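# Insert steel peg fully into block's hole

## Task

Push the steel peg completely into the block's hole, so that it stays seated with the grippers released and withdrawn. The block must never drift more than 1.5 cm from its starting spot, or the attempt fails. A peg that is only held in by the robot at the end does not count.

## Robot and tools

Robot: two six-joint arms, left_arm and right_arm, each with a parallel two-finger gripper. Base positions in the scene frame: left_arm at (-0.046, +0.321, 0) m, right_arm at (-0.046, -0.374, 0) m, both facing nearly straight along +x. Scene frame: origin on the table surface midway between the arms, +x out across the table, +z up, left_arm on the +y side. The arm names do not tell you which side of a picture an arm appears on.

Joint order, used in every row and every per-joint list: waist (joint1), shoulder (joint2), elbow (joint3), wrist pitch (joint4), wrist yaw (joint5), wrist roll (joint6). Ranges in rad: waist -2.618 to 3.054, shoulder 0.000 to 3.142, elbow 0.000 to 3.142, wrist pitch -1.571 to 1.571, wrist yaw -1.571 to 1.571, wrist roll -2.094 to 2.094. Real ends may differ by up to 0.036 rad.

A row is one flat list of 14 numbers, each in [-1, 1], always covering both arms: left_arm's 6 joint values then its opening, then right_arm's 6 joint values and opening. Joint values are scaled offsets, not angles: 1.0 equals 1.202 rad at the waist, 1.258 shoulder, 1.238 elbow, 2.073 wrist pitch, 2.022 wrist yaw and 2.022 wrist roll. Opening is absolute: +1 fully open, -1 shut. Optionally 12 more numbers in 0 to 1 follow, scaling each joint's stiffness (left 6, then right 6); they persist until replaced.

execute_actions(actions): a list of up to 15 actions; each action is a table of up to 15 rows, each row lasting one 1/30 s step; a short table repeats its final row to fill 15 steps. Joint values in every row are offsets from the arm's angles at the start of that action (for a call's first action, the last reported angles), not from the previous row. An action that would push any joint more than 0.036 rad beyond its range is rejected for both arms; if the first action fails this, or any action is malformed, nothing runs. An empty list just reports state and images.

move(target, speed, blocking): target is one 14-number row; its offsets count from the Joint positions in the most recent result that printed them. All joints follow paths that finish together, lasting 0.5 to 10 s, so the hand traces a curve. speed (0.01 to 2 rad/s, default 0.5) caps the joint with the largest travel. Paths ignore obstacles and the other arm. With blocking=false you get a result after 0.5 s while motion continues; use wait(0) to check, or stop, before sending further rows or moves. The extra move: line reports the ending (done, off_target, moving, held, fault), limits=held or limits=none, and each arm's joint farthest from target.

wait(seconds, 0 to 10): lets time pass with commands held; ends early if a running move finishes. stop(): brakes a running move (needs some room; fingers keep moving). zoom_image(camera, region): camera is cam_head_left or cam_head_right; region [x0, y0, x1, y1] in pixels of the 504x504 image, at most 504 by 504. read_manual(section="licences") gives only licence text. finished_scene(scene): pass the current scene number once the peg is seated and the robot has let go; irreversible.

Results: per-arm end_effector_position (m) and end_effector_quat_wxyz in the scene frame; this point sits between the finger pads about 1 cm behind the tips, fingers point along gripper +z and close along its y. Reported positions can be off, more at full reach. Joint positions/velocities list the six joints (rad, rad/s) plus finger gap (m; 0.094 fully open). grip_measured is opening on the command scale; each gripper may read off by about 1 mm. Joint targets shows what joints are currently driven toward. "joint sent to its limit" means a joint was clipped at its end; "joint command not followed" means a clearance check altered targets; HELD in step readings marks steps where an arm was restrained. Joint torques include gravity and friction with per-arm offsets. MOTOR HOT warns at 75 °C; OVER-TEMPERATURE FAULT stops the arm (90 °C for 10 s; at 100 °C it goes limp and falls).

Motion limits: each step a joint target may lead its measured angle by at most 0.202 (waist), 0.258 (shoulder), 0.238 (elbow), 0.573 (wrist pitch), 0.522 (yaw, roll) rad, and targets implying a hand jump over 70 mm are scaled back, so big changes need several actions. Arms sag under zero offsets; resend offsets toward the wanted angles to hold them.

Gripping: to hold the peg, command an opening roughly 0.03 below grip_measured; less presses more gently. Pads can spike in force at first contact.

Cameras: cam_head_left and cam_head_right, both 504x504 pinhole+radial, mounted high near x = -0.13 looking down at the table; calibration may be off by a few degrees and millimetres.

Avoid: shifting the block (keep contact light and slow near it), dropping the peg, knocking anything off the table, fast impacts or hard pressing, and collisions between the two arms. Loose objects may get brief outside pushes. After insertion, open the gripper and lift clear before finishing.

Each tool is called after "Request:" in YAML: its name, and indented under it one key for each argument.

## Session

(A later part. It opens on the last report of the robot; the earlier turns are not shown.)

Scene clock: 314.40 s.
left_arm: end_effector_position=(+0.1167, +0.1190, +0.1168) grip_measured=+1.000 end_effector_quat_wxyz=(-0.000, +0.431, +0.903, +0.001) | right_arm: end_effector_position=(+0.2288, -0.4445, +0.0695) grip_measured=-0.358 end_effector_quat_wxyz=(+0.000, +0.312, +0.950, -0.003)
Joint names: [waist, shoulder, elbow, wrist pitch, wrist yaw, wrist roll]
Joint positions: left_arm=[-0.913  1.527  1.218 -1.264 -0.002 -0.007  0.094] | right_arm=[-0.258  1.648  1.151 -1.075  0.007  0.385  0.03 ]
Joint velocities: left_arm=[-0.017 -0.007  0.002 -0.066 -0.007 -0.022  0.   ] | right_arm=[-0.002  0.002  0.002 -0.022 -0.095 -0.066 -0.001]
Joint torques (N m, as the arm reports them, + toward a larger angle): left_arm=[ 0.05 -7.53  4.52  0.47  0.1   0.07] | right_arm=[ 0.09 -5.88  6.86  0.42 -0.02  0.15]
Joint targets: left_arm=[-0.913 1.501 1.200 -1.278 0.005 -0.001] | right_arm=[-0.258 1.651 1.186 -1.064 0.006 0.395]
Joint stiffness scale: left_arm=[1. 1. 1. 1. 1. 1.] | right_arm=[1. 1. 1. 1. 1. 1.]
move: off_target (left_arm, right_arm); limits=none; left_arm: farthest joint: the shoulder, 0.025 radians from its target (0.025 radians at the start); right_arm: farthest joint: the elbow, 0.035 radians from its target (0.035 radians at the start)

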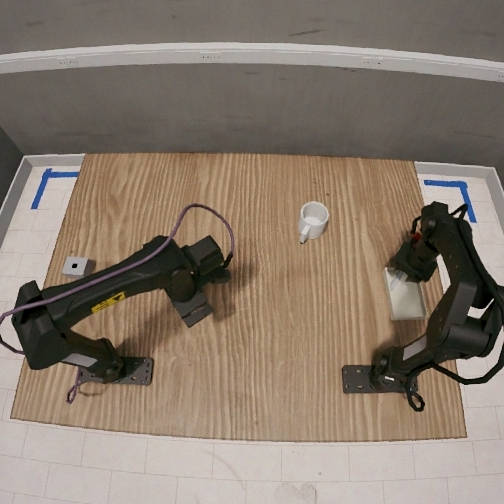

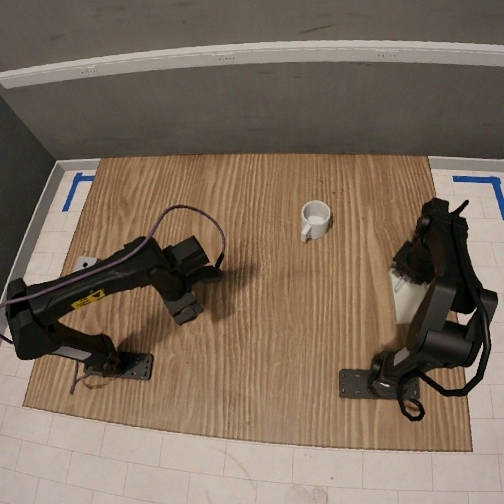

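Request:
move:
  target: [0,-0.02,-0.015,-0.007,0.004,0.003,1,0.003,0.037,-0.069,0.06,0,0.005,-0.36]
  speed: 0.4

Request:
zoom_image:
  camera: "cam_head_left"
  region: [370, 240, 450, 320]

Request:
zoom_image:
  camera: "cam_head_right"
  region: [375, 240, 455, 320]

Scene clock: 329.00 s.
left_arm: end_effector_position=(+0.1165, +0.1191, +0.1168) grip_measured=+1.000 end_effector_quat_wxyz=(-0.001, +0.431, +0.903, +0.001) | right_arm: end_effector_position=(+0.2291, -0.4446, +0.0399) grip_measured=-0.358 end_effector_quat_wxyz=(-0.005, +0.312, +0.950, -0.004)
Joint names: [waist, shoulder, elbow, wrist pitch, wrist yaw, wrist roll]
Joint positions: left_arm=[-0.913  1.527  1.218 -1.265 -0.002 -0.007  0.094] | right_arm=[-0.258  1.693  1.077 -0.965  0.007  0.385  0.03 ]
Joint velocities: left_arm=[-0.002  0.007  0.002 -0.022 -0.022 -0.022  0.   ] | right_arm=[-0.017  0.007 -0.012 -0.066  0.037 -0.022  0.   ]
Joint torques (N m, as the arm reports them, + toward a larger angle): left_arm=[ 0.04 -7.5   4.52  0.49  0.1   0.07] | right_arm=[ 0.37 -6.32  3.9   0.44  0.03  0.1 ]
Joint targets: left_arm=[-0.913 1.501 1.200 -1.279 0.006 -0.001] | right_arm=[-0.254 1.694 1.066 -0.950 0.007 0.395]
Joint stiffness scale: left_arm=[1. 1. 1. 1. 1. 1.] | right_arm=[1. 1. 1. 1. 1. 1.]
move: off_target (left_arm); limits=none; left_arm: farthest joint: the shoulder, 0.025 radians from its target (0.025 radians at the start); right_arm: farthest joint: the wrist pitch, 0.015 radians from its target (0.124 radians at the start)

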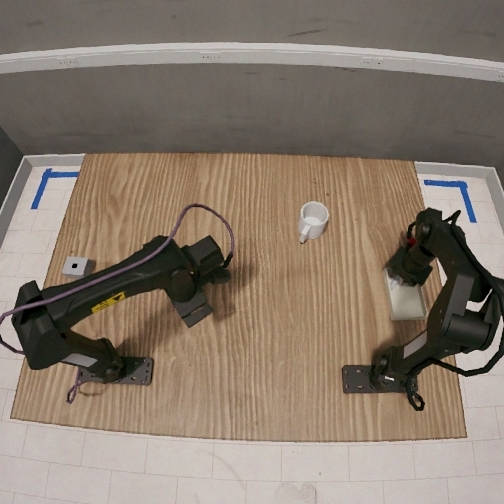

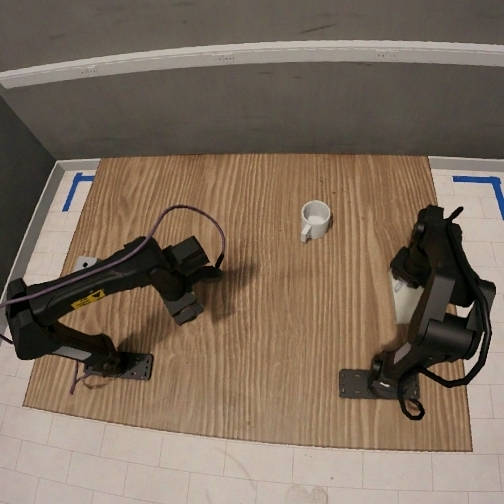

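Region (370, 240, 450, 320) of cam_head_left's 504x504 image, scaled by 6.300, with more detail than that image has.

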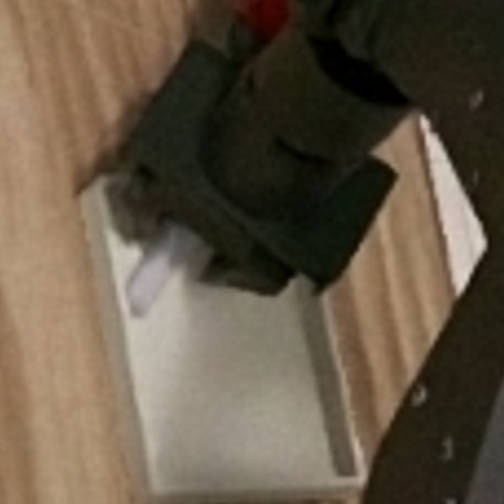

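Region (375, 240, 455, 320) of cam_head_right's 504x504 image, scaled by 6.300, with more detail than that image has.

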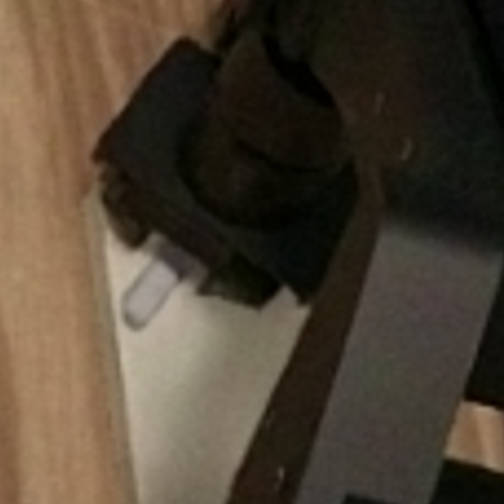

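Request:
move:
  target: [0,-0.02,-0.015,-0.007,0.004,0.003,1,0.003,0.025,-0.059,0.055,0,0.005,-0.36]
  speed: 0.3

Request:
zoom_image:
  camera: "cam_head_left"
  region: [370, 240, 450, 320]

Scene clock: 338.67 s.
left_arm: end_effector_position=(+0.1164, +0.1192, +0.1168) grip_measured=+1.000 end_effector_quat_wxyz=(-0.001, +0.431, +0.903, +0.001) | right_arm: end_effector_position=(+0.2304, -0.4449, +0.0188) grip_measured=-0.358 end_effector_quat_wxyz=(+0.001, +0.312, +0.950, -0.003)
Joint names: [waist, shoulder, elbow, wrist pitch, wrist yaw, wrist roll]
Joint positions: left_arm=[-0.913  1.527  1.218 -1.266 -0.001 -0.007  0.094] | right_arm=[-0.258  1.72   1.018 -0.866  0.007  0.385  0.03 ]
Joint velocities: left_arm=[-0.017 -0.002 -0.012  0.007  0.007  0.037  0.   ] | right_arm=[ 0.002  0.007 -0.002 -0.051  0.037 -0.007 -0.   ]
Joint torques (N m, as the arm reports them, + toward a larger angle): left_arm=[-0.01 -7.52  4.51  0.49  0.09  0.08] | right_arm=[ 0.27 -6.29  3.49  0.42  0.05  0.14]
Joint targets: left_arm=[-0.913 1.501 1.200 -1.279 0.006 -0.001] | right_arm=[-0.254 1.724 1.004 -0.851 0.007 0.395]
Joint stiffness scale: left_arm=[1. 1. 1. 1. 1. 1.] | right_arm=[1. 1. 1. 1. 1. 1.]
move: off_target (left_arm); limits=none; left_arm: farthest joint: the shoulder, 0.025 radians from its target (0.025 radians at the start); right_arm: farthest joint: the wrist pitch, 0.015 radians from its target (0.114 radians at the start)

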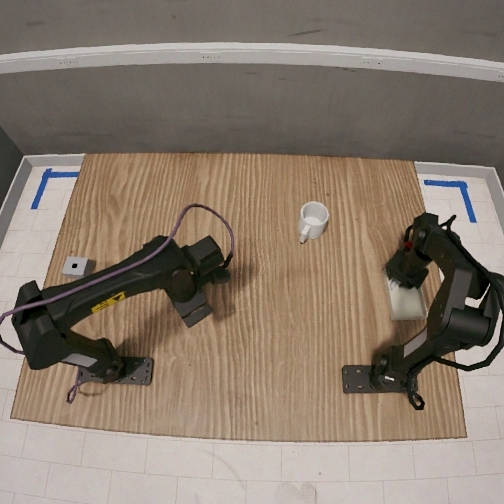

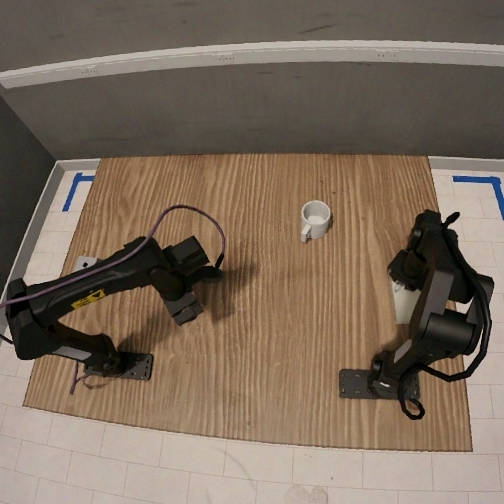

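Region (370, 240, 450, 320) of cam_head_left's 504x504 image, scaled by 6.300, with more detail than that image has.

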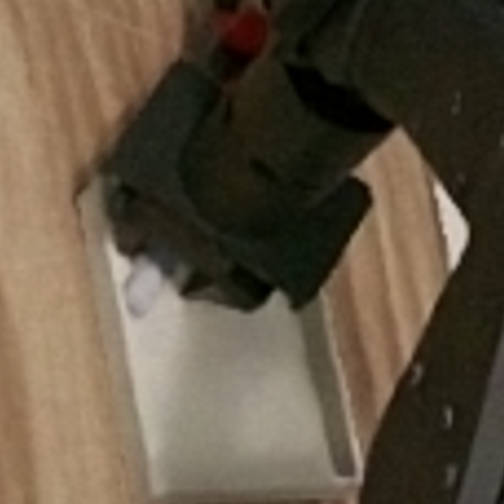

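Request:
move:
  target: [0,-0.02,-0.015,-0.007,0.004,0.003,1,0.003,0.003,-0.011,0.007,0,0.005,-1]
  speed: 0.3

Scene clock: 343.70 s.
left_arm: end_effector_position=(+0.1162, +0.1193, +0.1168) grip_measured=+1.000 end_effector_quat_wxyz=(-0.001, +0.431, +0.903, +0.001) | right_arm: end_effector_position=(+0.2305, -0.4449, +0.0188) grip_measured=-0.719 end_effector_quat_wxyz=(+0.002, +0.312, +0.950, -0.003)
Joint names: [waist, shoulder, elbow, wrist pitch, wrist yaw, wrist roll]
Joint positions: left_arm=[-0.913  1.527  1.218 -1.266 -0.001 -0.007  0.094] | right_arm=[-0.258  1.72   1.018 -0.866  0.007  0.385  0.013]
Joint velocities: left_arm=[-0.012 -0.007 -0.002 -0.022 -0.022 -0.007  0.   ] | right_arm=[-0.017 -0.007 -0.012  0.007  0.007 -0.081 -0.001]
Joint torques (N m, as the arm reports them, + toward a larger angle): left_arm=[ 0.03 -7.53  4.55  0.48  0.11  0.08] | right_arm=[ 0.11 -6.3   3.73  0.46  0.    0.14]
Joint targets: left_arm=[-0.913 1.501 1.200 -1.280 0.007 -0.001] | right_arm=[-0.254 1.724 1.005 -0.852 0.007 0.395]
Joint stiffness scale: left_arm=[1. 1. 1. 1. 1. 1.] | right_arm=[1. 1. 1. 1. 1. 1.]
move: off_target (left_arm); limits=none; left_arm: farthest joint: the shoulder, 0.025 radians from its target (0.025 radians at the start); right_arm: farthest joint: the wrist pitch, 0.015 radians from its target (0.015 radians at the start)

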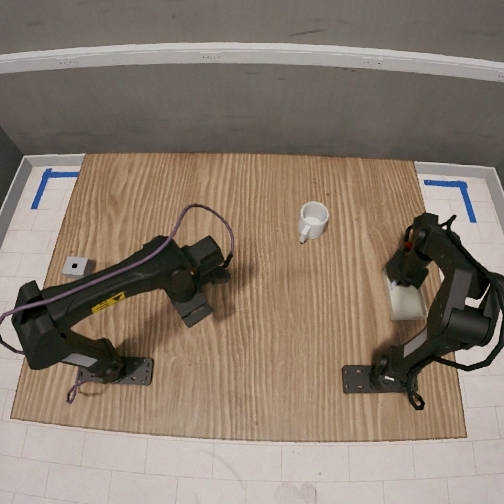

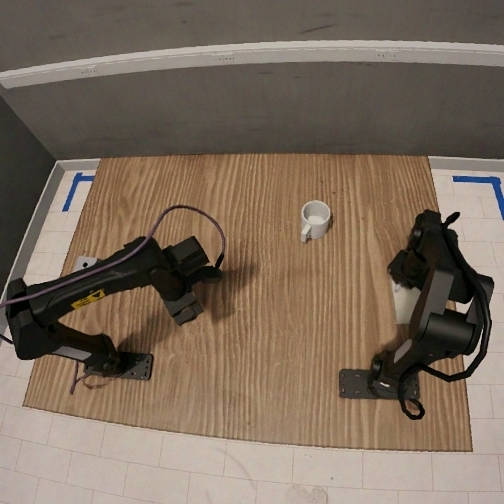

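Request:
move:
  target: [0,-0.02,-0.015,-0.007,0.004,0.003,1,0.0,-0.072,0.143,-0.108,0,0.0,-1]
  speed: 0.5

Scene clock: 350.87 s.
left_arm: end_effector_position=(+0.1160, +0.1193, +0.1168) grip_measured=+1.000 end_effector_quat_wxyz=(-0.002, +0.431, +0.903, +0.001) | right_arm: end_effector_position=(+0.2305, -0.4449, +0.0708) grip_measured=-0.719 end_effector_quat_wxyz=(-0.000, +0.312, +0.950, -0.004)
Joint names: [waist, shoulder, elbow, wrist pitch, wrist yaw, wrist roll]
Joint positions: left_arm=[-0.913  1.527  1.218 -1.267 -0.    -0.007  0.094] | right_arm=[-0.258  1.653  1.162 -1.081  0.007  0.385  0.013]
Joint velocities: left_arm=[ 0.002 -0.007 -0.012  0.037  0.022 -0.081  0.   ] | right_arm=[-0.022 -0.002  0.002 -0.022 -0.037 -0.007 -0.   ]
Joint torques (N m, as the arm reports them, + toward a larger angle): left_arm=[ 0.01 -7.51  4.51  0.48  0.11  0.08] | right_arm=[-0.06 -8.06  6.92  0.23  0.04  0.  ]
Joint targets: left_arm=[-0.913 1.501 1.200 -1.281 0.007 -0.001] | right_arm=[-0.258 1.630 1.195 -1.090 0.007 0.385]
Joint stiffness scale: left_arm=[1. 1. 1. 1. 1. 1.] | right_arm=[1. 1. 1. 1. 1. 1.]
move: off_target (left_arm, right_arm); limits=none; left_arm: farthest joint: the shoulder, 0.025 radians from its target (0.025 radians at the start); right_arm: farthest joint: the elbow, 0.033 radians from its target (0.177 radians at the start)

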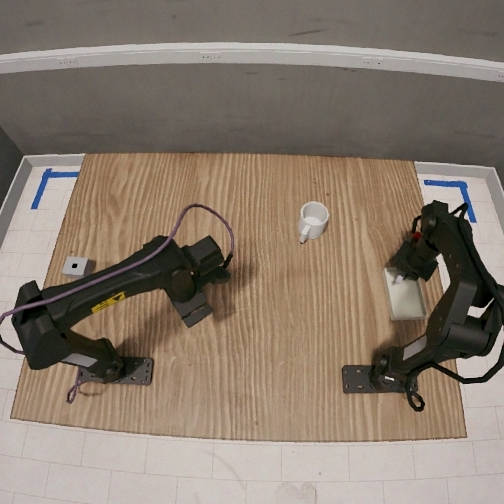

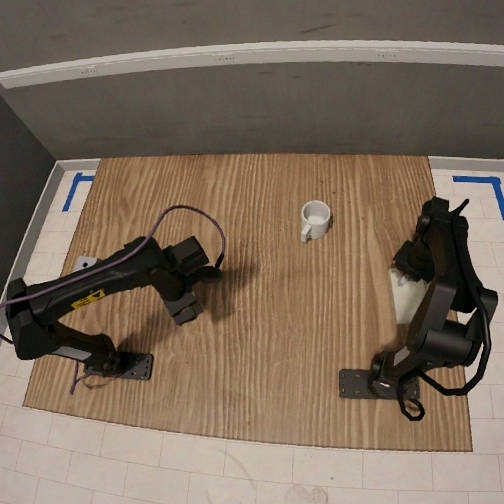

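Request:
move:
  target: [-0.252,-0.02,-0.015,0.7,0,0.003,1,0.741,-0.119,0.107,-0.113,0,0.725,-1]
  speed: 1.0

Request:
move:
  target: [0,0.424,-0.479,0.6,0,0.003,1,0.003,-0.02,0.028,-0.005,0,0.005,-1]
  speed: 1.0

Scene clock: 395.17 s.
left_arm: end_effector_position=(+0.1403, -0.1497, +0.3305) grip_measured=+1.000 end_effector_quat_wxyz=(+0.541, +0.423, +0.625, -0.371) | right_arm: end_effector_position=(+0.1626, -0.2182, +0.1244) grip_measured=-0.719 end_effector_quat_wxyz=(-0.001, +0.566, +0.824, -0.002)
Joint names: [waist, shoulder, elbow, wrist pitch, wrist yaw, wrist roll]
Joint positions: left_arm=[-1.211  1.527  1.218  0.168 -0.    -0.006  0.094] | right_arm=[ 0.629  1.533  1.255 -1.298 -0.001  1.84   0.013]
Joint velocities: left_arm=[ 0.022 -0.012 -0.017 -0.051 -0.022 -0.007  0.   ] | right_arm=[-0.002  0.002  0.002 -0.007 -0.007 -0.007 -0.001]
Joint torques (N m, as the arm reports them, + toward a larger angle): left_arm=[-0.4  -8.99  6.18  2.38  0.    0.07] | right_arm=[ 0.36 -7.34  7.35  0.14  0.08  0.14]
Joint targets: left_arm=[-1.216 1.501 1.200 0.184 -0.000 -0.001] | right_arm=[0.633 1.503 1.295 -1.315 0.007 1.851]
Joint stiffness scale: left_arm=[1. 1. 1. 1. 1. 1.] | right_arm=[1. 1. 1. 1. 1. 1.]
move: off_target (left_arm, right_arm); limits=none; left_arm: farthest joint: the shoulder, 0.025 radians from its target (0.025 radians at the start); right_arm: farthest joint: the elbow, 0.040 radians from its target (0.132 radians at the start)

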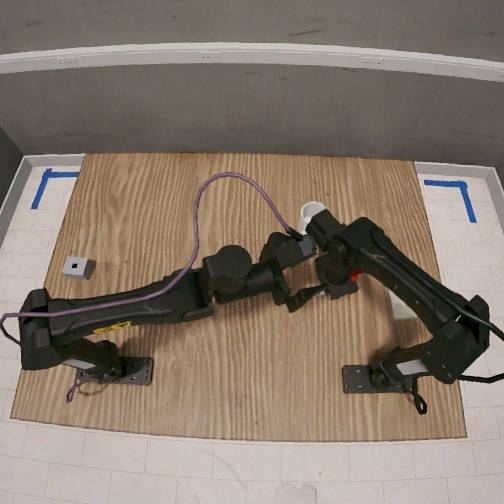

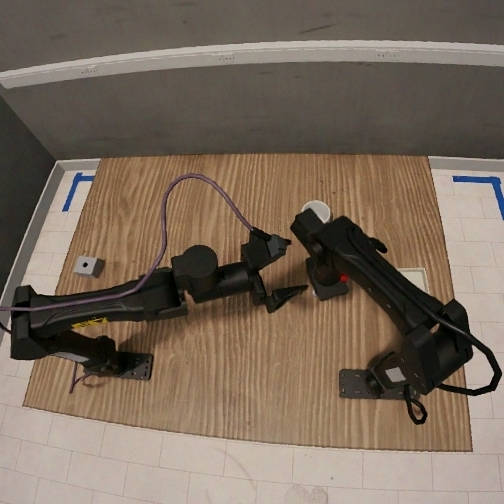

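Scene clock: 397.37 s.
left_arm: end_effector_position=(+0.1341, -0.1340, +0.1138) grip_measured=+1.000 end_effector_quat_wxyz=(+0.577, +0.400, +0.592, -0.395) | right_arm: end_effector_position=(+0.1626, -0.2182, +0.1244) grip_measured=-0.719 end_effector_quat_wxyz=(-0.001, +0.566, +0.824, -0.002)
Joint names: [waist, shoulder, elbow, wrist pitch, wrist yaw, wrist roll]
Joint positions: left_arm=[-1.211  2.059  0.642  1.396 -0.    -0.006  0.094] | right_arm=[ 0.629  1.533  1.255 -1.298 -0.001  1.84   0.013]
Joint velocities: left_arm=[-0.002  0.002  0.017  0.007  0.037  0.022  0.   ] | right_arm=[-0.012  0.017 -0.002 -0.007  0.007 -0.051  0.   ]
Joint torques (N m, as the arm reports them, + toward a larger angle): left_arm=[-0.01 -8.41  2.7   2.38  0.01  0.07] | right_arm=[ 0.16 -7.33  7.04  0.21  0.    0.09]
Joint targets: left_arm=[-1.211 2.060 0.626 1.412 -0.000 -0.000] | right_arm=[0.632 1.508 1.290 -1.308 -0.001 1.850]
Joint stiffness scale: left_arm=[1. 1. 1. 1. 1. 1.] | right_arm=[1. 1. 1. 1. 1. 1.]
move: off_target (right_arm); limits=none; left_arm: farthest joint: the elbow, 0.017 radians from its target (0.594 radians at the start); right_arm: farthest joint: the elbow, 0.035 radians from its target (0.035 radians at the start)

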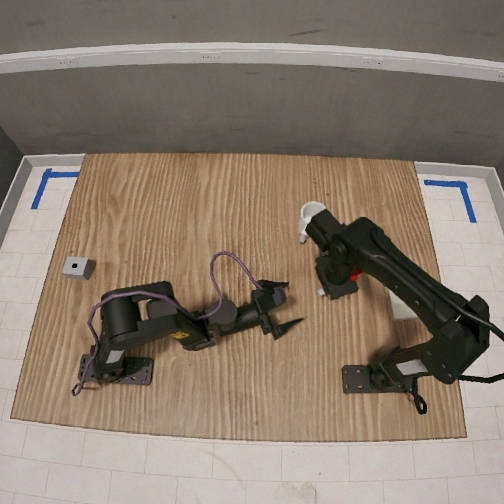

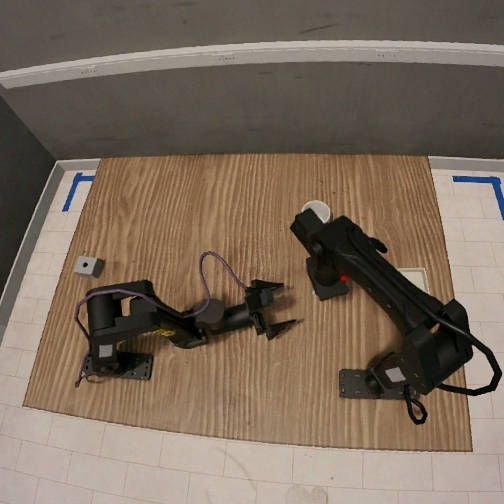

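Request:
zoom_image:
  camera: "cam_head_left"
  region: [240, 250, 380, 350]

Region (240, 250, 380, 350) of cam_head_left's 504x504 image, scaled by 3.600, with more detail than that image has; it fills the top 360 rows of this view, and the rest is white.

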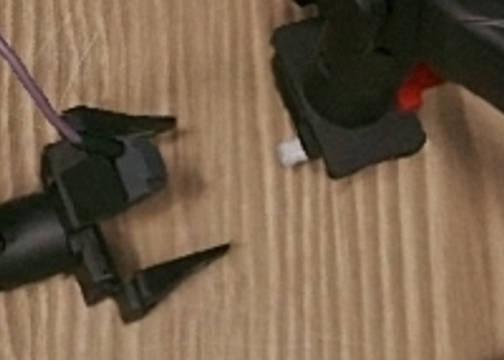

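Request:
move:
  target: [0,0.096,0.241,-0.06,0,0.003,-0.3,0.003,-0.02,0.028,-0.005,0,0.005,-1]
  speed: 0.4

Request:
zoom_image:
  camera: "cam_head_left"
  region: [260, 250, 380, 340]

Request:
zoom_image:
  camera: "cam_head_right"
  region: [250, 250, 370, 340]

Scene clock: 413.83 s.
left_arm: end_effector_position=(+0.1560, -0.1895, +0.1264) grip_measured=-0.298 end_effector_quat_wxyz=(+0.590, +0.392, +0.579, -0.404) | right_arm: end_effector_position=(+0.1626, -0.2182, +0.1244) grip_measured=-0.719 end_effector_quat_wxyz=(-0.001, +0.566, +0.824, -0.002)
Joint names: [waist, shoulder, elbow, wrist pitch, wrist yaw, wrist roll]
Joint positions: left_arm=[-1.211  2.171  0.907  1.285 -0.    -0.006  0.033] | right_arm=[ 0.629  1.533  1.255 -1.298 -0.001  1.84   0.013]
Joint velocities: left_arm=[ 0.017  0.007 -0.002 -0.007 -0.11   0.007 -0.   ] | right_arm=[ 0.002 -0.007 -0.012 -0.007  0.007 -0.037 -0.   ]
Joint torques (N m, as the arm reports them, + toward a larger angle): left_arm=[ 0.01 -9.44  7.57  2.04  0.01  0.06] | right_arm=[ 0.06 -7.34  7.02  0.2   0.01  0.18]
Joint targets: left_arm=[-1.211 2.179 0.941 1.271 -0.000 0.000] | right_arm=[0.632 1.508 1.290 -1.308 -0.001 1.850]
Joint stiffness scale: left_arm=[1. 1. 1. 1. 1. 1.] | right_arm=[1. 1. 1. 1. 1. 1.]
move: off_target (left_arm, right_arm); limits=none; left_arm: farthest joint: the elbow, 0.033 radians from its target (0.298 radians at the start); right_arm: farthest joint: the elbow, 0.035 radians from its target (0.035 radians at the start)

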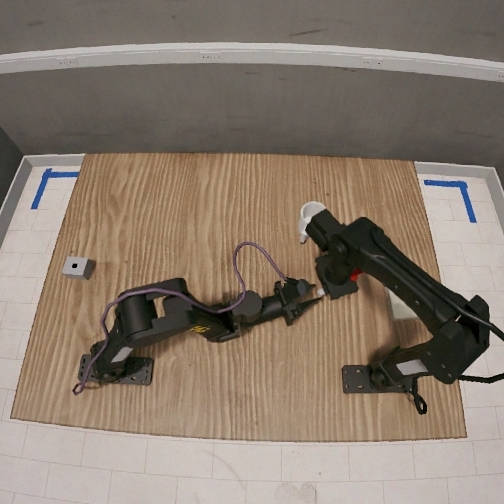

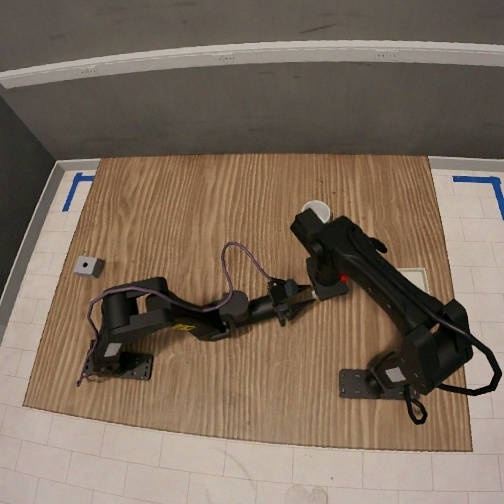

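Region (260, 250, 380, 340) of cam_head_left's 504x504 image, scaled by 4.200, with more detail than that image has; it fills the top 378 rows of this view, and the rest is white.

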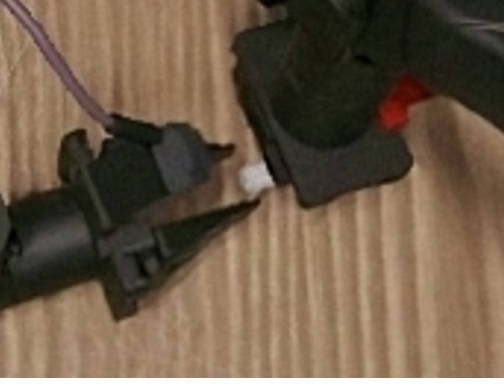

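Region (250, 250, 370, 340) of cam_head_right's 504x504 image, scaled by 4.200, with more detail than that image has; it fills the top 378 rows of this view, and the rest is white.

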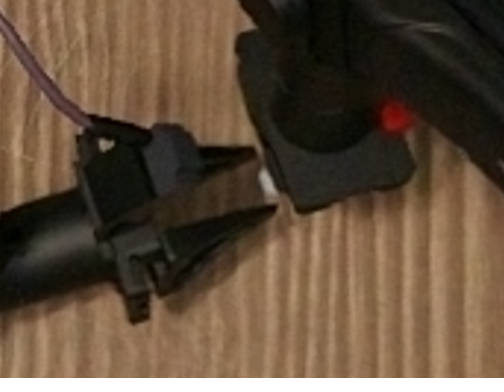

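Request:
move:
  target: [0,0.052,0.107,-0.036,0,0.003,-0.3,0.003,-0.02,0.028,-0.005,0,0.005,-1]
  speed: 0.25

Request:
zoom_image:
  camera: "cam_head_left"
  region: [260, 250, 380, 340]

Scene clock: 431.73 s.
left_arm: end_effector_position=(+0.1637, -0.2090, +0.1179) grip_measured=-0.298 end_effector_quat_wxyz=(+0.584, +0.396, +0.585, -0.400) | right_arm: end_effector_position=(+0.1626, -0.2182, +0.1244) grip_measured=-0.719 end_effector_quat_wxyz=(-0.001, +0.566, +0.824, -0.002)
Joint names: [waist, shoulder, elbow, wrist pitch, wrist yaw, wrist roll]
Joint positions: left_arm=[-1.211  2.229  1.005  1.225 -0.    -0.005  0.033] | right_arm=[ 0.629  1.533  1.255 -1.298 -0.001  1.84   0.013]
Joint velocities: left_arm=[-0.012 -0.007 -0.007  0.007 -0.051  0.066 -0.   ] | right_arm=[-0.002  0.002  0.007  0.037  0.007 -0.022  0.   ]
Joint torques (N m, as the arm reports them, + toward a larger angle): left_arm=[  0.03 -10.06   7.86   2.13   0.02   0.07] | right_arm=[ 0.1  -7.27  7.04  0.14 -0.02  0.12]
Joint targets: left_arm=[-1.211 2.236 1.040 1.211 -0.000 0.000] | right_arm=[0.632 1.508 1.290 -1.308 -0.001 1.850]
Joint stiffness scale: left_arm=[1. 1. 1. 1. 1. 1.] | right_arm=[1. 1. 1. 1. 1. 1.]
move: off_target (left_arm, right_arm); limits=none; left_arm: farthest joint: the elbow, 0.034 radians from its target (0.132 radians at the start); right_arm: farthest joint: the elbow, 0.035 radians from its target (0.035 radians at the start)

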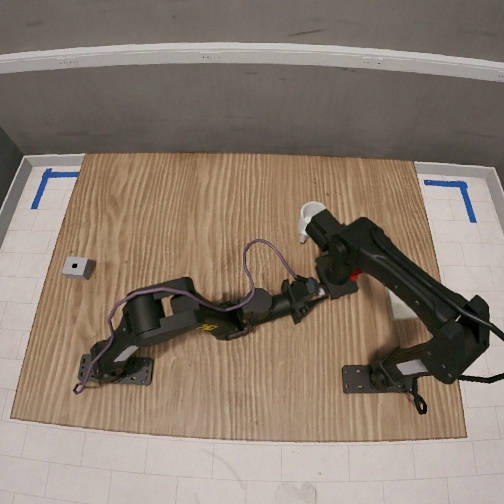

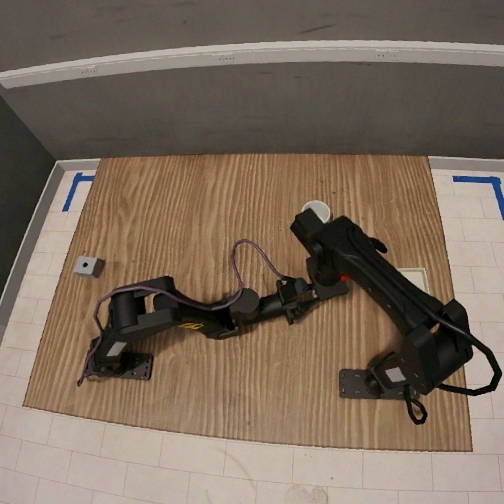

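Region (260, 250, 380, 340) of cam_head_left's 504x504 image, scaled by 4.200, with more detail than that image has; it fills the top 378 rows of this view, and the rest is white.

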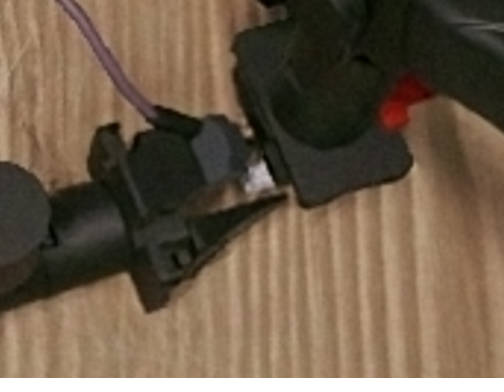

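Close the left gripper.

Request:
move:
  target: [0,0.006,0.028,-0.007,0,0.003,-1,0.003,-0.02,0.028,-0.005,0,0.005,-1]
  speed: 0.25

Scene clock: 438.57 s.
left_arm: end_effector_position=(+0.1622, -0.2095, +0.1173) grip_measured=-0.722 end_effector_quat_wxyz=(+0.582, +0.398, +0.585, -0.401) | right_arm: end_effector_position=(+0.1641, -0.2175, +0.1244) grip_measured=-0.719 end_effector_quat_wxyz=(+0.001, +0.566, +0.824, +0.000)
Joint names: [waist, shoulder, elbow, wrist pitch, wrist yaw, wrist roll]
Joint positions: left_arm=[-1.213  2.229  1.005  1.222  0.004 -0.005  0.013] | right_arm=[ 0.629  1.533  1.255 -1.291  0.001  1.84   0.013]
Joint velocities: left_arm=[-0.007 -0.002  0.002 -0.066 -0.007 -0.037 -0.   ] | right_arm=[ 0.017  0.002 -0.002  0.007  0.007  0.022 -0.001]
Joint torques (N m, as the arm reports them, + toward a larger angle): left_arm=[  0.12 -10.13   7.87   2.11  -0.04   0.08] | right_arm=[ 0.04 -7.5   7.    0.13 -0.02  0.08]
Joint targets: left_arm=[-1.211 2.236 1.040 1.210 -0.000 0.001] | right_arm=[0.632 1.508 1.290 -1.309 -0.001 1.850]
Joint stiffness scale: left_arm=[1. 1. 1. 1. 1. 1.] | right_arm=[1. 1. 1. 1. 1. 1.]
move: off_target (left_arm, right_arm); limits=none; left_arm: farthest joint: the elbow, 0.034 radians from its target (0.034 radians at the start); right_arm: farthest joint: the elbow, 0.035 radians from its target (0.035 radians at the start)

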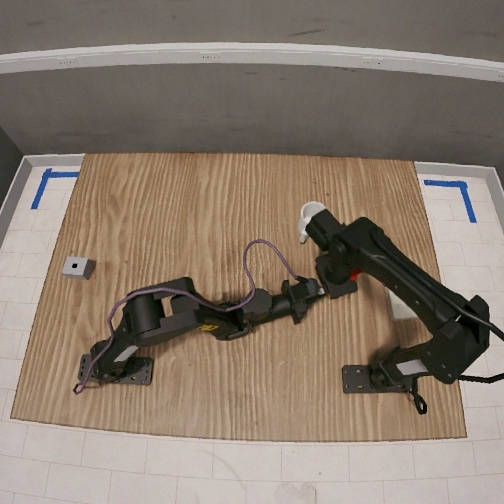

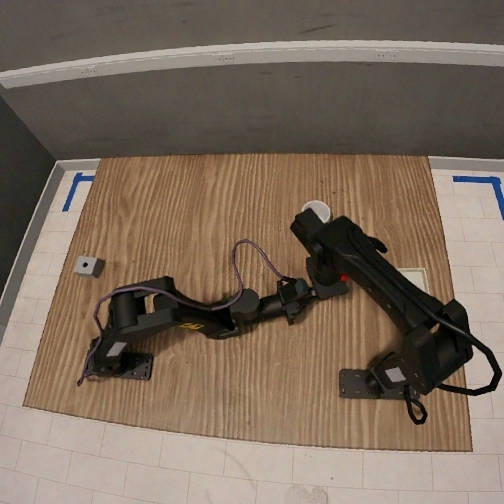

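Request:
move:
  target: [0.002,0.006,0.028,-0.006,0,0.003,-1,0.003,-0.02,0.028,-0.008,0,0.005,0.2]
  speed: 0.25

Request:
move:
  target: [0.002,0.006,0.028,-0.006,0,0.003,-1,0,-0.08,0.2,-0.12,0,0,0.2]
  speed: 0.5

Request:
zoom_image:
  camera: "cam_head_left"
  region: [260, 250, 380, 340]

Scene clock: 447.53 s.
left_arm: end_effector_position=(+0.1622, -0.2094, +0.1102) grip_measured=-0.722 end_effector_quat_wxyz=(+0.574, +0.404, +0.593, -0.395) | right_arm: end_effector_position=(+0.1640, -0.2175, +0.1244) grip_measured=+0.198 end_effector_quat_wxyz=(+0.000, +0.566, +0.824, +0.000)
Joint names: [waist, shoulder, elbow, wrist pitch, wrist yaw, wrist roll]
Joint positions: left_arm=[-1.213  2.229  1.005  1.193  0.004 -0.005  0.013] | right_arm=[ 0.629  1.533  1.255 -1.292  0.     1.84   0.056]
Joint velocities: left_arm=[-0.002 -0.007  0.002 -0.022  0.081 -0.007 -0.001] | right_arm=[-0.007 -0.017 -0.012 -0.007 -0.007 -0.037  0.   ]
Joint torques (N m, as the arm reports them, + toward a larger angle): left_arm=[  0.24 -10.13   7.87   2.4    0.01   0.07] | right_arm=[ 0.25 -7.21  7.06  0.14  0.02  0.14]
Joint targets: left_arm=[-1.210 2.236 1.040 1.209 0.004 0.001] | right_arm=[0.632 1.508 1.290 -1.308 0.001 1.850]
Joint stiffness scale: left_arm=[1. 1. 1. 1. 1. 1.] | right_arm=[1. 1. 1. 1. 1. 1.]
move: off_target (left_arm, right_arm); limits=none; left_arm: farthest joint: the elbow, 0.034 radians from its target (0.034 radians at the start); right_arm: farthest joint: the elbow, 0.035 radians from its target (0.035 radians at the start)

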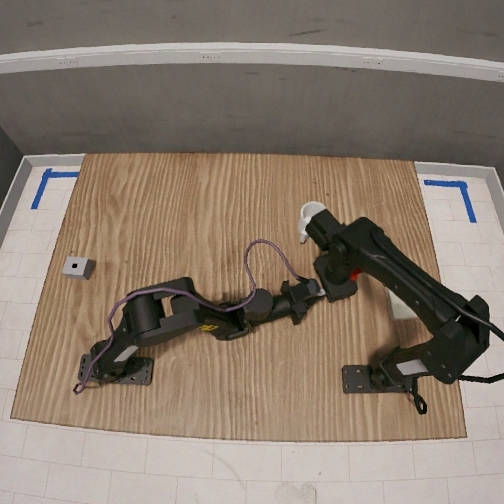

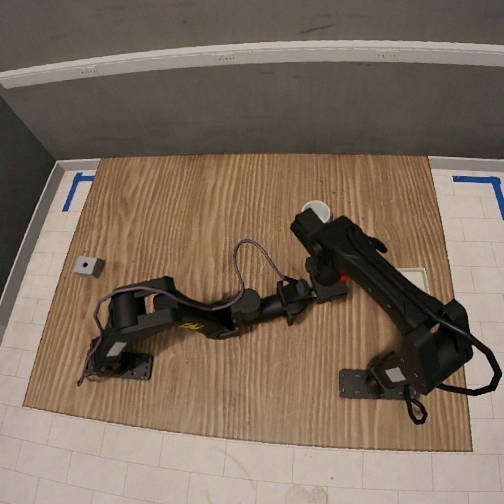

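Scene clock: 448.77 s.
left_arm: end_effector_position=(+0.1620, -0.2091, +0.1031) grip_measured=-0.722 end_effector_quat_wxyz=(+0.565, +0.410, +0.601, -0.389) | right_arm: end_effector_position=(+0.1530, -0.2256, +0.1989) grip_measured=+0.198 end_effector_quat_wxyz=(+0.012, +0.566, +0.824, +0.034)
Joint names: [waist, shoulder, elbow, wrist pitch, wrist yaw, wrist roll]
Joint positions: left_arm=[-1.213  2.229  1.005  1.165  0.004 -0.005  0.013] | right_arm=[ 0.629  1.447  1.472 -1.525  0.     1.84   0.056]
Joint velocities: left_arm=[-0.002 -0.012 -0.007  0.022 -0.007  0.037 -0.   ] | right_arm=[-0.002  0.007  0.002  0.022 -0.037  0.007 -0.001]
Joint torques (N m, as the arm reports them, + toward a larger angle): left_arm=[  0.27 -10.11   7.9    2.37   0.02   0.07] | right_arm=[-0.18 -5.44  6.69  0.28  0.03  0.05]
Joint targets: left_arm=[-1.210 2.236 1.040 1.181 0.004 0.001] | right_arm=[0.629 1.432 1.502 -1.540 0.001 1.840]
Joint stiffness scale: left_arm=[1. 1. 1. 1. 1. 1.] | right_arm=[1. 1. 1. 1. 1. 1.]
move: off_target (left_arm, right_arm); limits=none; left_arm: farthest joint: the elbow, 0.034 radians from its target (0.034 radians at the start); right_arm: farthest joint: the elbow, 0.030 radians from its target (0.248 radians at the start)

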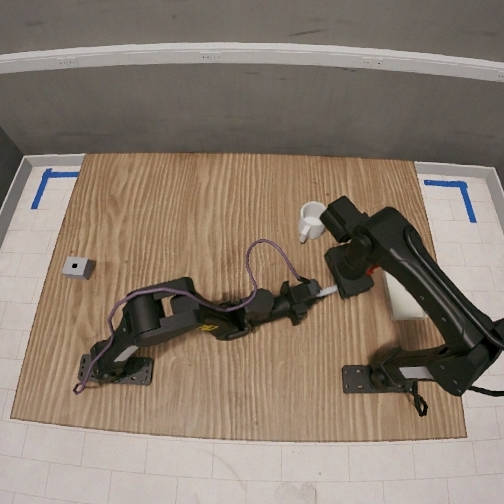

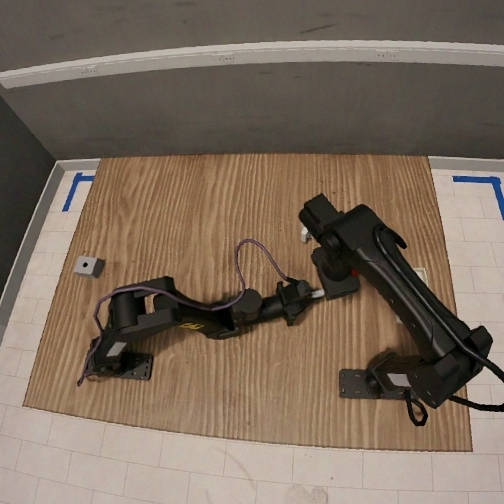

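Region (260, 250, 380, 340) of cam_head_left's 504x504 image, scaled by 4.200, with more detail than that image has; it fills the top 378 rows of this view, and the rest is white.

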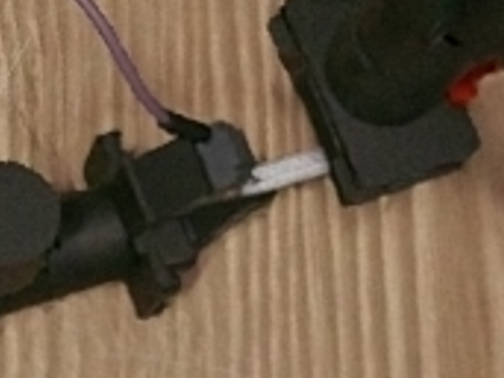

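Request:
move:
  target: [0.73,-0.375,0.465,-0.6,0,0.003,-1,-0.5,-0.01,0.02,0,0,-0.9,0.2]
  speed: 0.9

Request:
move:
  target: [0.73,-0.02,0.028,-0.61,0,0.003,-1,0,-0.01,0.02,0,0,0,0.2]
  speed: 0.9

Scene clock: 467.23 s.
left_arm: end_effector_position=(+0.4885, +0.1470, +0.2950) grip_measured=-0.722 end_effector_quat_wxyz=(+0.572, +0.127, +0.805, -0.093) | right_arm: end_effector_position=(+0.2018, -0.3621, +0.1989) grip_measured=+0.198 end_effector_quat_wxyz=(+0.035, -0.005, +0.999, +0.003)
Joint names: [waist, shoulder, elbow, wrist pitch, wrist yaw, wrist roll]
Joint positions: left_arm=[-0.331  1.782  1.541 -0.094  0.001 -0.004  0.013] | right_arm=[ 0.035  1.447  1.472 -1.525 -0.003  0.032  0.056]
Joint velocities: left_arm=[ 0.012 -0.002 -0.017  0.037  0.066  0.022 -0.   ] | right_arm=[-0.012 -0.012  0.007 -0.037 -0.022 -0.081  0.   ]
Joint torques (N m, as the arm reports them, + toward a larger angle): left_arm=[ -0.37 -11.28  10.83   2.33   0.01   0.07] | right_arm=[-0.52 -5.31  6.31  0.41  0.02 -0.07]
Joint targets: left_arm=[-0.335 1.757 1.581 -0.079 0.004 0.001] | right_arm=[0.028 1.435 1.497 -1.525 0.000 0.020]
Joint stiffness scale: left_arm=[1. 1. 1. 1. 1. 1.] | right_arm=[1. 1. 1. 1. 1. 1.]
move: off_target (left_arm, right_arm); limits=none; left_arm: farthest joint: the elbow, 0.039 radians from its target (0.575 radians at the start); right_arm: farthest joint: the elbow, 0.024 radians from its target (0.024 radians at the start)

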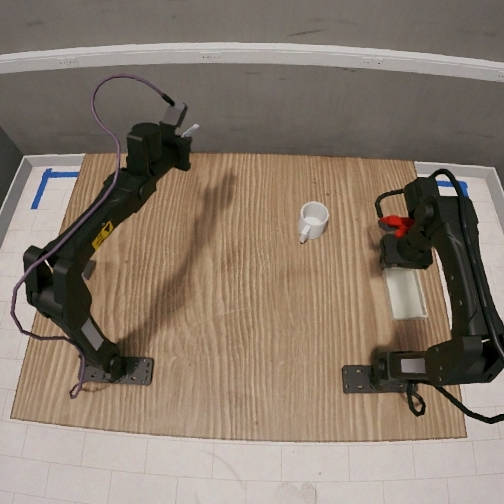

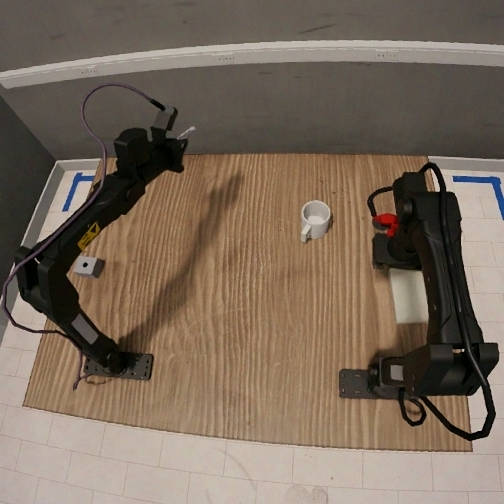

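Scene clock: 469.43 s.
left_arm: end_effector_position=(+0.2264, +0.4952, +0.1282) grip_measured=-0.722 end_effector_quat_wxyz=(-0.008, -0.280, +0.960, -0.001) | right_arm: end_effector_position=(+0.2018, -0.3621, +0.1989) grip_measured=+0.198 end_effector_quat_wxyz=(+0.035, -0.005, +0.999, +0.003)
Joint names: [waist, shoulder, elbow, wrist pitch, wrist yaw, wrist roll]
Joint positions: left_arm=[ 0.549  1.782  1.541 -1.345 -0.003 -0.004  0.013] | right_arm=[ 0.035  1.447  1.472 -1.525 -0.003  0.032  0.056]
Joint velocities: left_arm=[ 0.002  0.007  0.007 -0.022  0.022  0.022 -0.   ] | right_arm=[ 0.007  0.017  0.002 -0.007 -0.022 -0.037 -0.001]
Joint torques (N m, as the arm reports them, + toward a larger angle): left_arm=[-0.16 -9.81  8.81  0.5   0.06  0.07] | right_arm=[-0.03 -5.43  6.24  0.4   0.    0.  ]
Joint targets: left_arm=[0.546 1.757 1.576 -1.359 0.001 0.002] | right_arm=[0.035 1.435 1.497 -1.525 -0.003 0.032]
Joint stiffness scale: left_arm=[1. 1. 1. 1. 1. 1.] | right_arm=[1. 1. 1. 1. 1. 1.]
move: off_target (left_arm, right_arm); limits=none; left_arm: farthest joint: the elbow, 0.034 radians from its target (0.034 radians at the start); right_arm: farthest joint: the elbow, 0.024 radians from its target (0.024 radians at the start)

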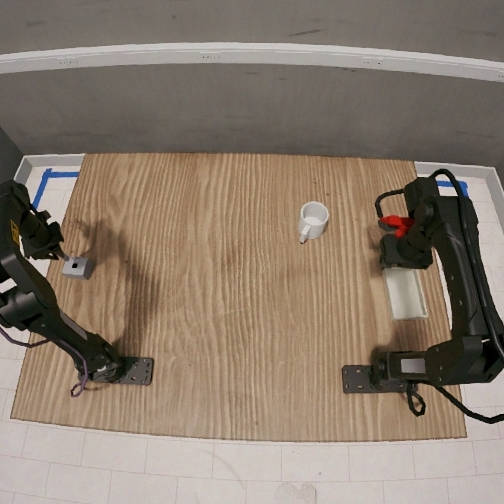

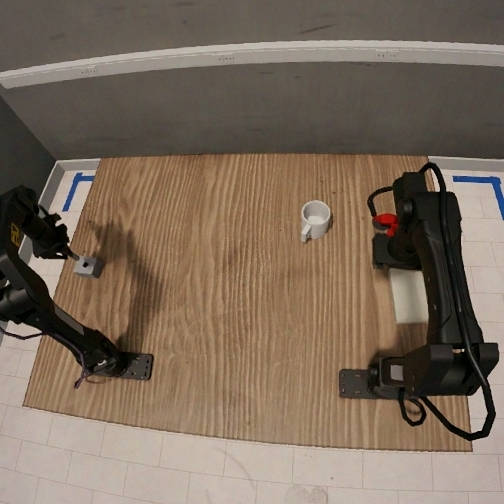

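Request:
zoom_image:
  camera: "cam_head_left"
  region: [30, 215, 110, 295]

Request:
zoom_image:
  camera: "cam_head_right"
  region: [40, 215, 120, 295]

Region (30, 215, 110, 295) of cam_head_left's 504x504 image, scaled by 6.300, with more detail than that image has.

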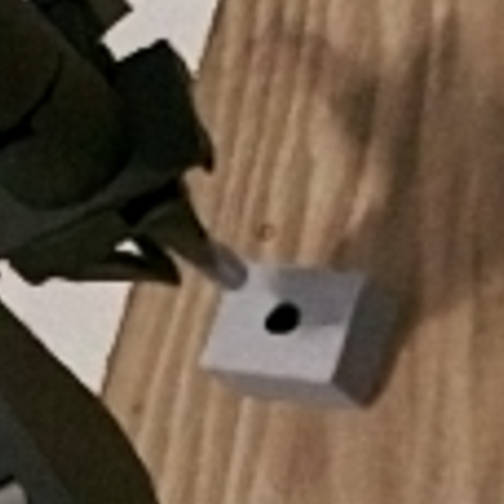

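Region (40, 215, 120, 295) of cam_head_right's 504x504 image, scaled by 6.300, with more detail than that image has.

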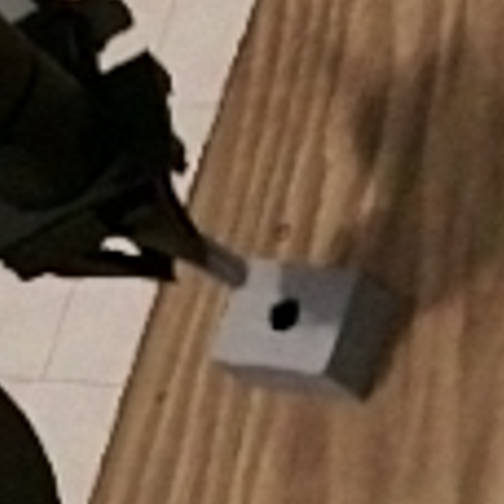

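Request:
move:
  target: [0,-0.018,-0.073,0.052,0,0.003,-1,0,-0.01,0.02,0,0,0,0.2]
  speed: 0.25

Request:
zoom_image:
  camera: "cam_head_left"
  region: [30, 215, 110, 295]

Request:
zoom_image:
  camera: "cam_head_right"
  region: [40, 215, 120, 295]

Scene clock: 507.17 s.
left_arm: end_effector_position=(+0.2289, +0.4968, +0.1090) grip_measured=-0.722 end_effector_quat_wxyz=(-0.000, -0.280, +0.960, +0.001) | right_arm: end_effector_position=(+0.2018, -0.3621, +0.1989) grip_measured=+0.198 end_effector_quat_wxyz=(+0.035, -0.005, +0.999, +0.003)
Joint names: [waist, shoulder, elbow, wrist pitch, wrist yaw, wrist roll]
Joint positions: left_arm=[ 0.549  1.782  1.465 -1.254 -0.003 -0.004  0.013] | right_arm=[ 0.035  1.447  1.472 -1.525 -0.003  0.032  0.056]
Joint velocities: left_arm=[ 0.012 -0.022  0.002  0.022 -0.081 -0.022  0.   ] | right_arm=[ 0.012  0.002  0.002  0.037 -0.037  0.007 -0.   ]
Joint torques (N m, as the arm reports them, + toward a larger angle): left_arm=[ 0.02 -9.51  4.87  0.77  0.01  0.07] | right_arm=[-0.06 -5.19  6.31  0.43  0.02  0.07]
Joint targets: left_arm=[0.549 1.759 1.451 -1.237 -0.003 0.002] | right_arm=[0.035 1.435 1.497 -1.525 -0.003 0.032]
Joint stiffness scale: left_arm=[1. 1. 1. 1. 1. 1.] | right_arm=[1. 1. 1. 1. 1. 1.]
move: off_target (left_arm, right_arm); limits=none; left_arm: farthest joint: the shoulder, 0.022 radians from its target (0.022 radians at the start); right_arm: farthest joint: the elbow, 0.024 radians from its target (0.024 radians at the start)

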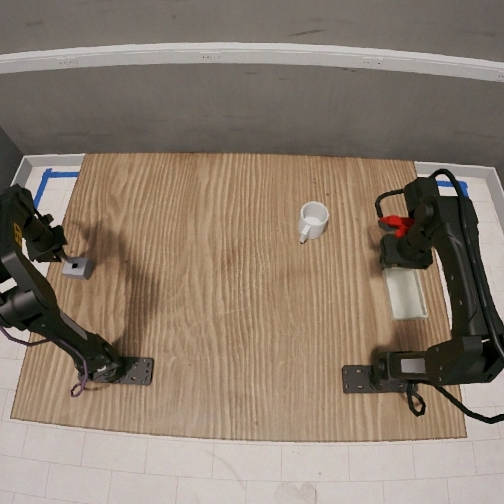

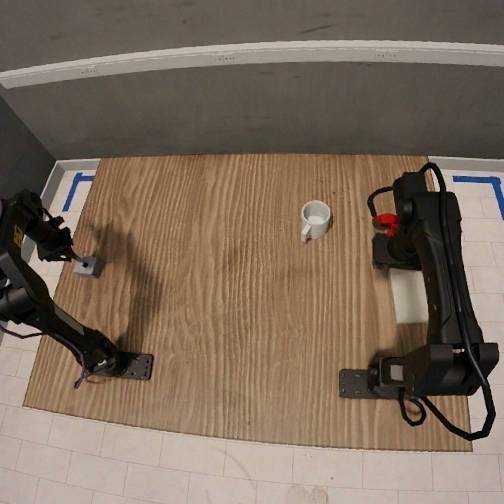

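Region (30, 215, 110, 295) of cam_head_left's 504x504 image, scaled by 6.300, with more detail than that image has.

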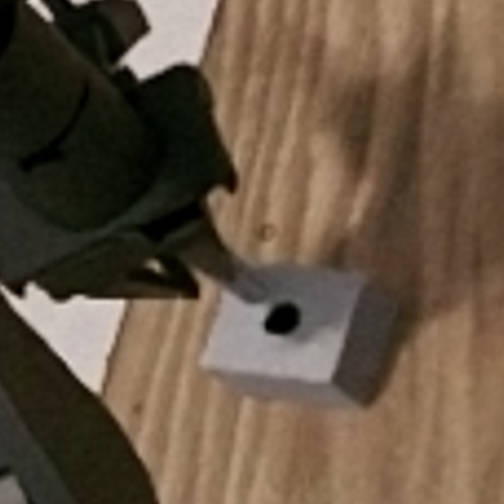

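Region (40, 215, 120, 295) of cam_head_right's 504x504 image, scaled by 6.300, with more detail than that image has.

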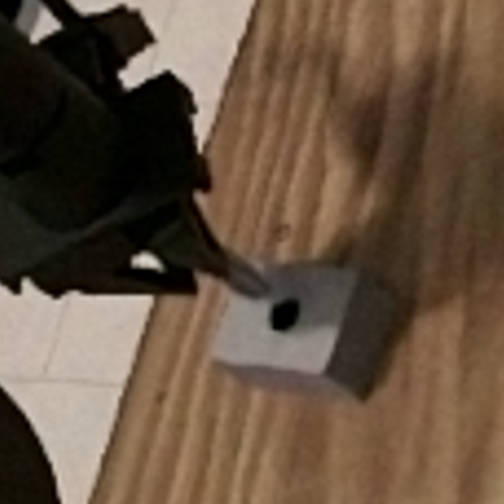

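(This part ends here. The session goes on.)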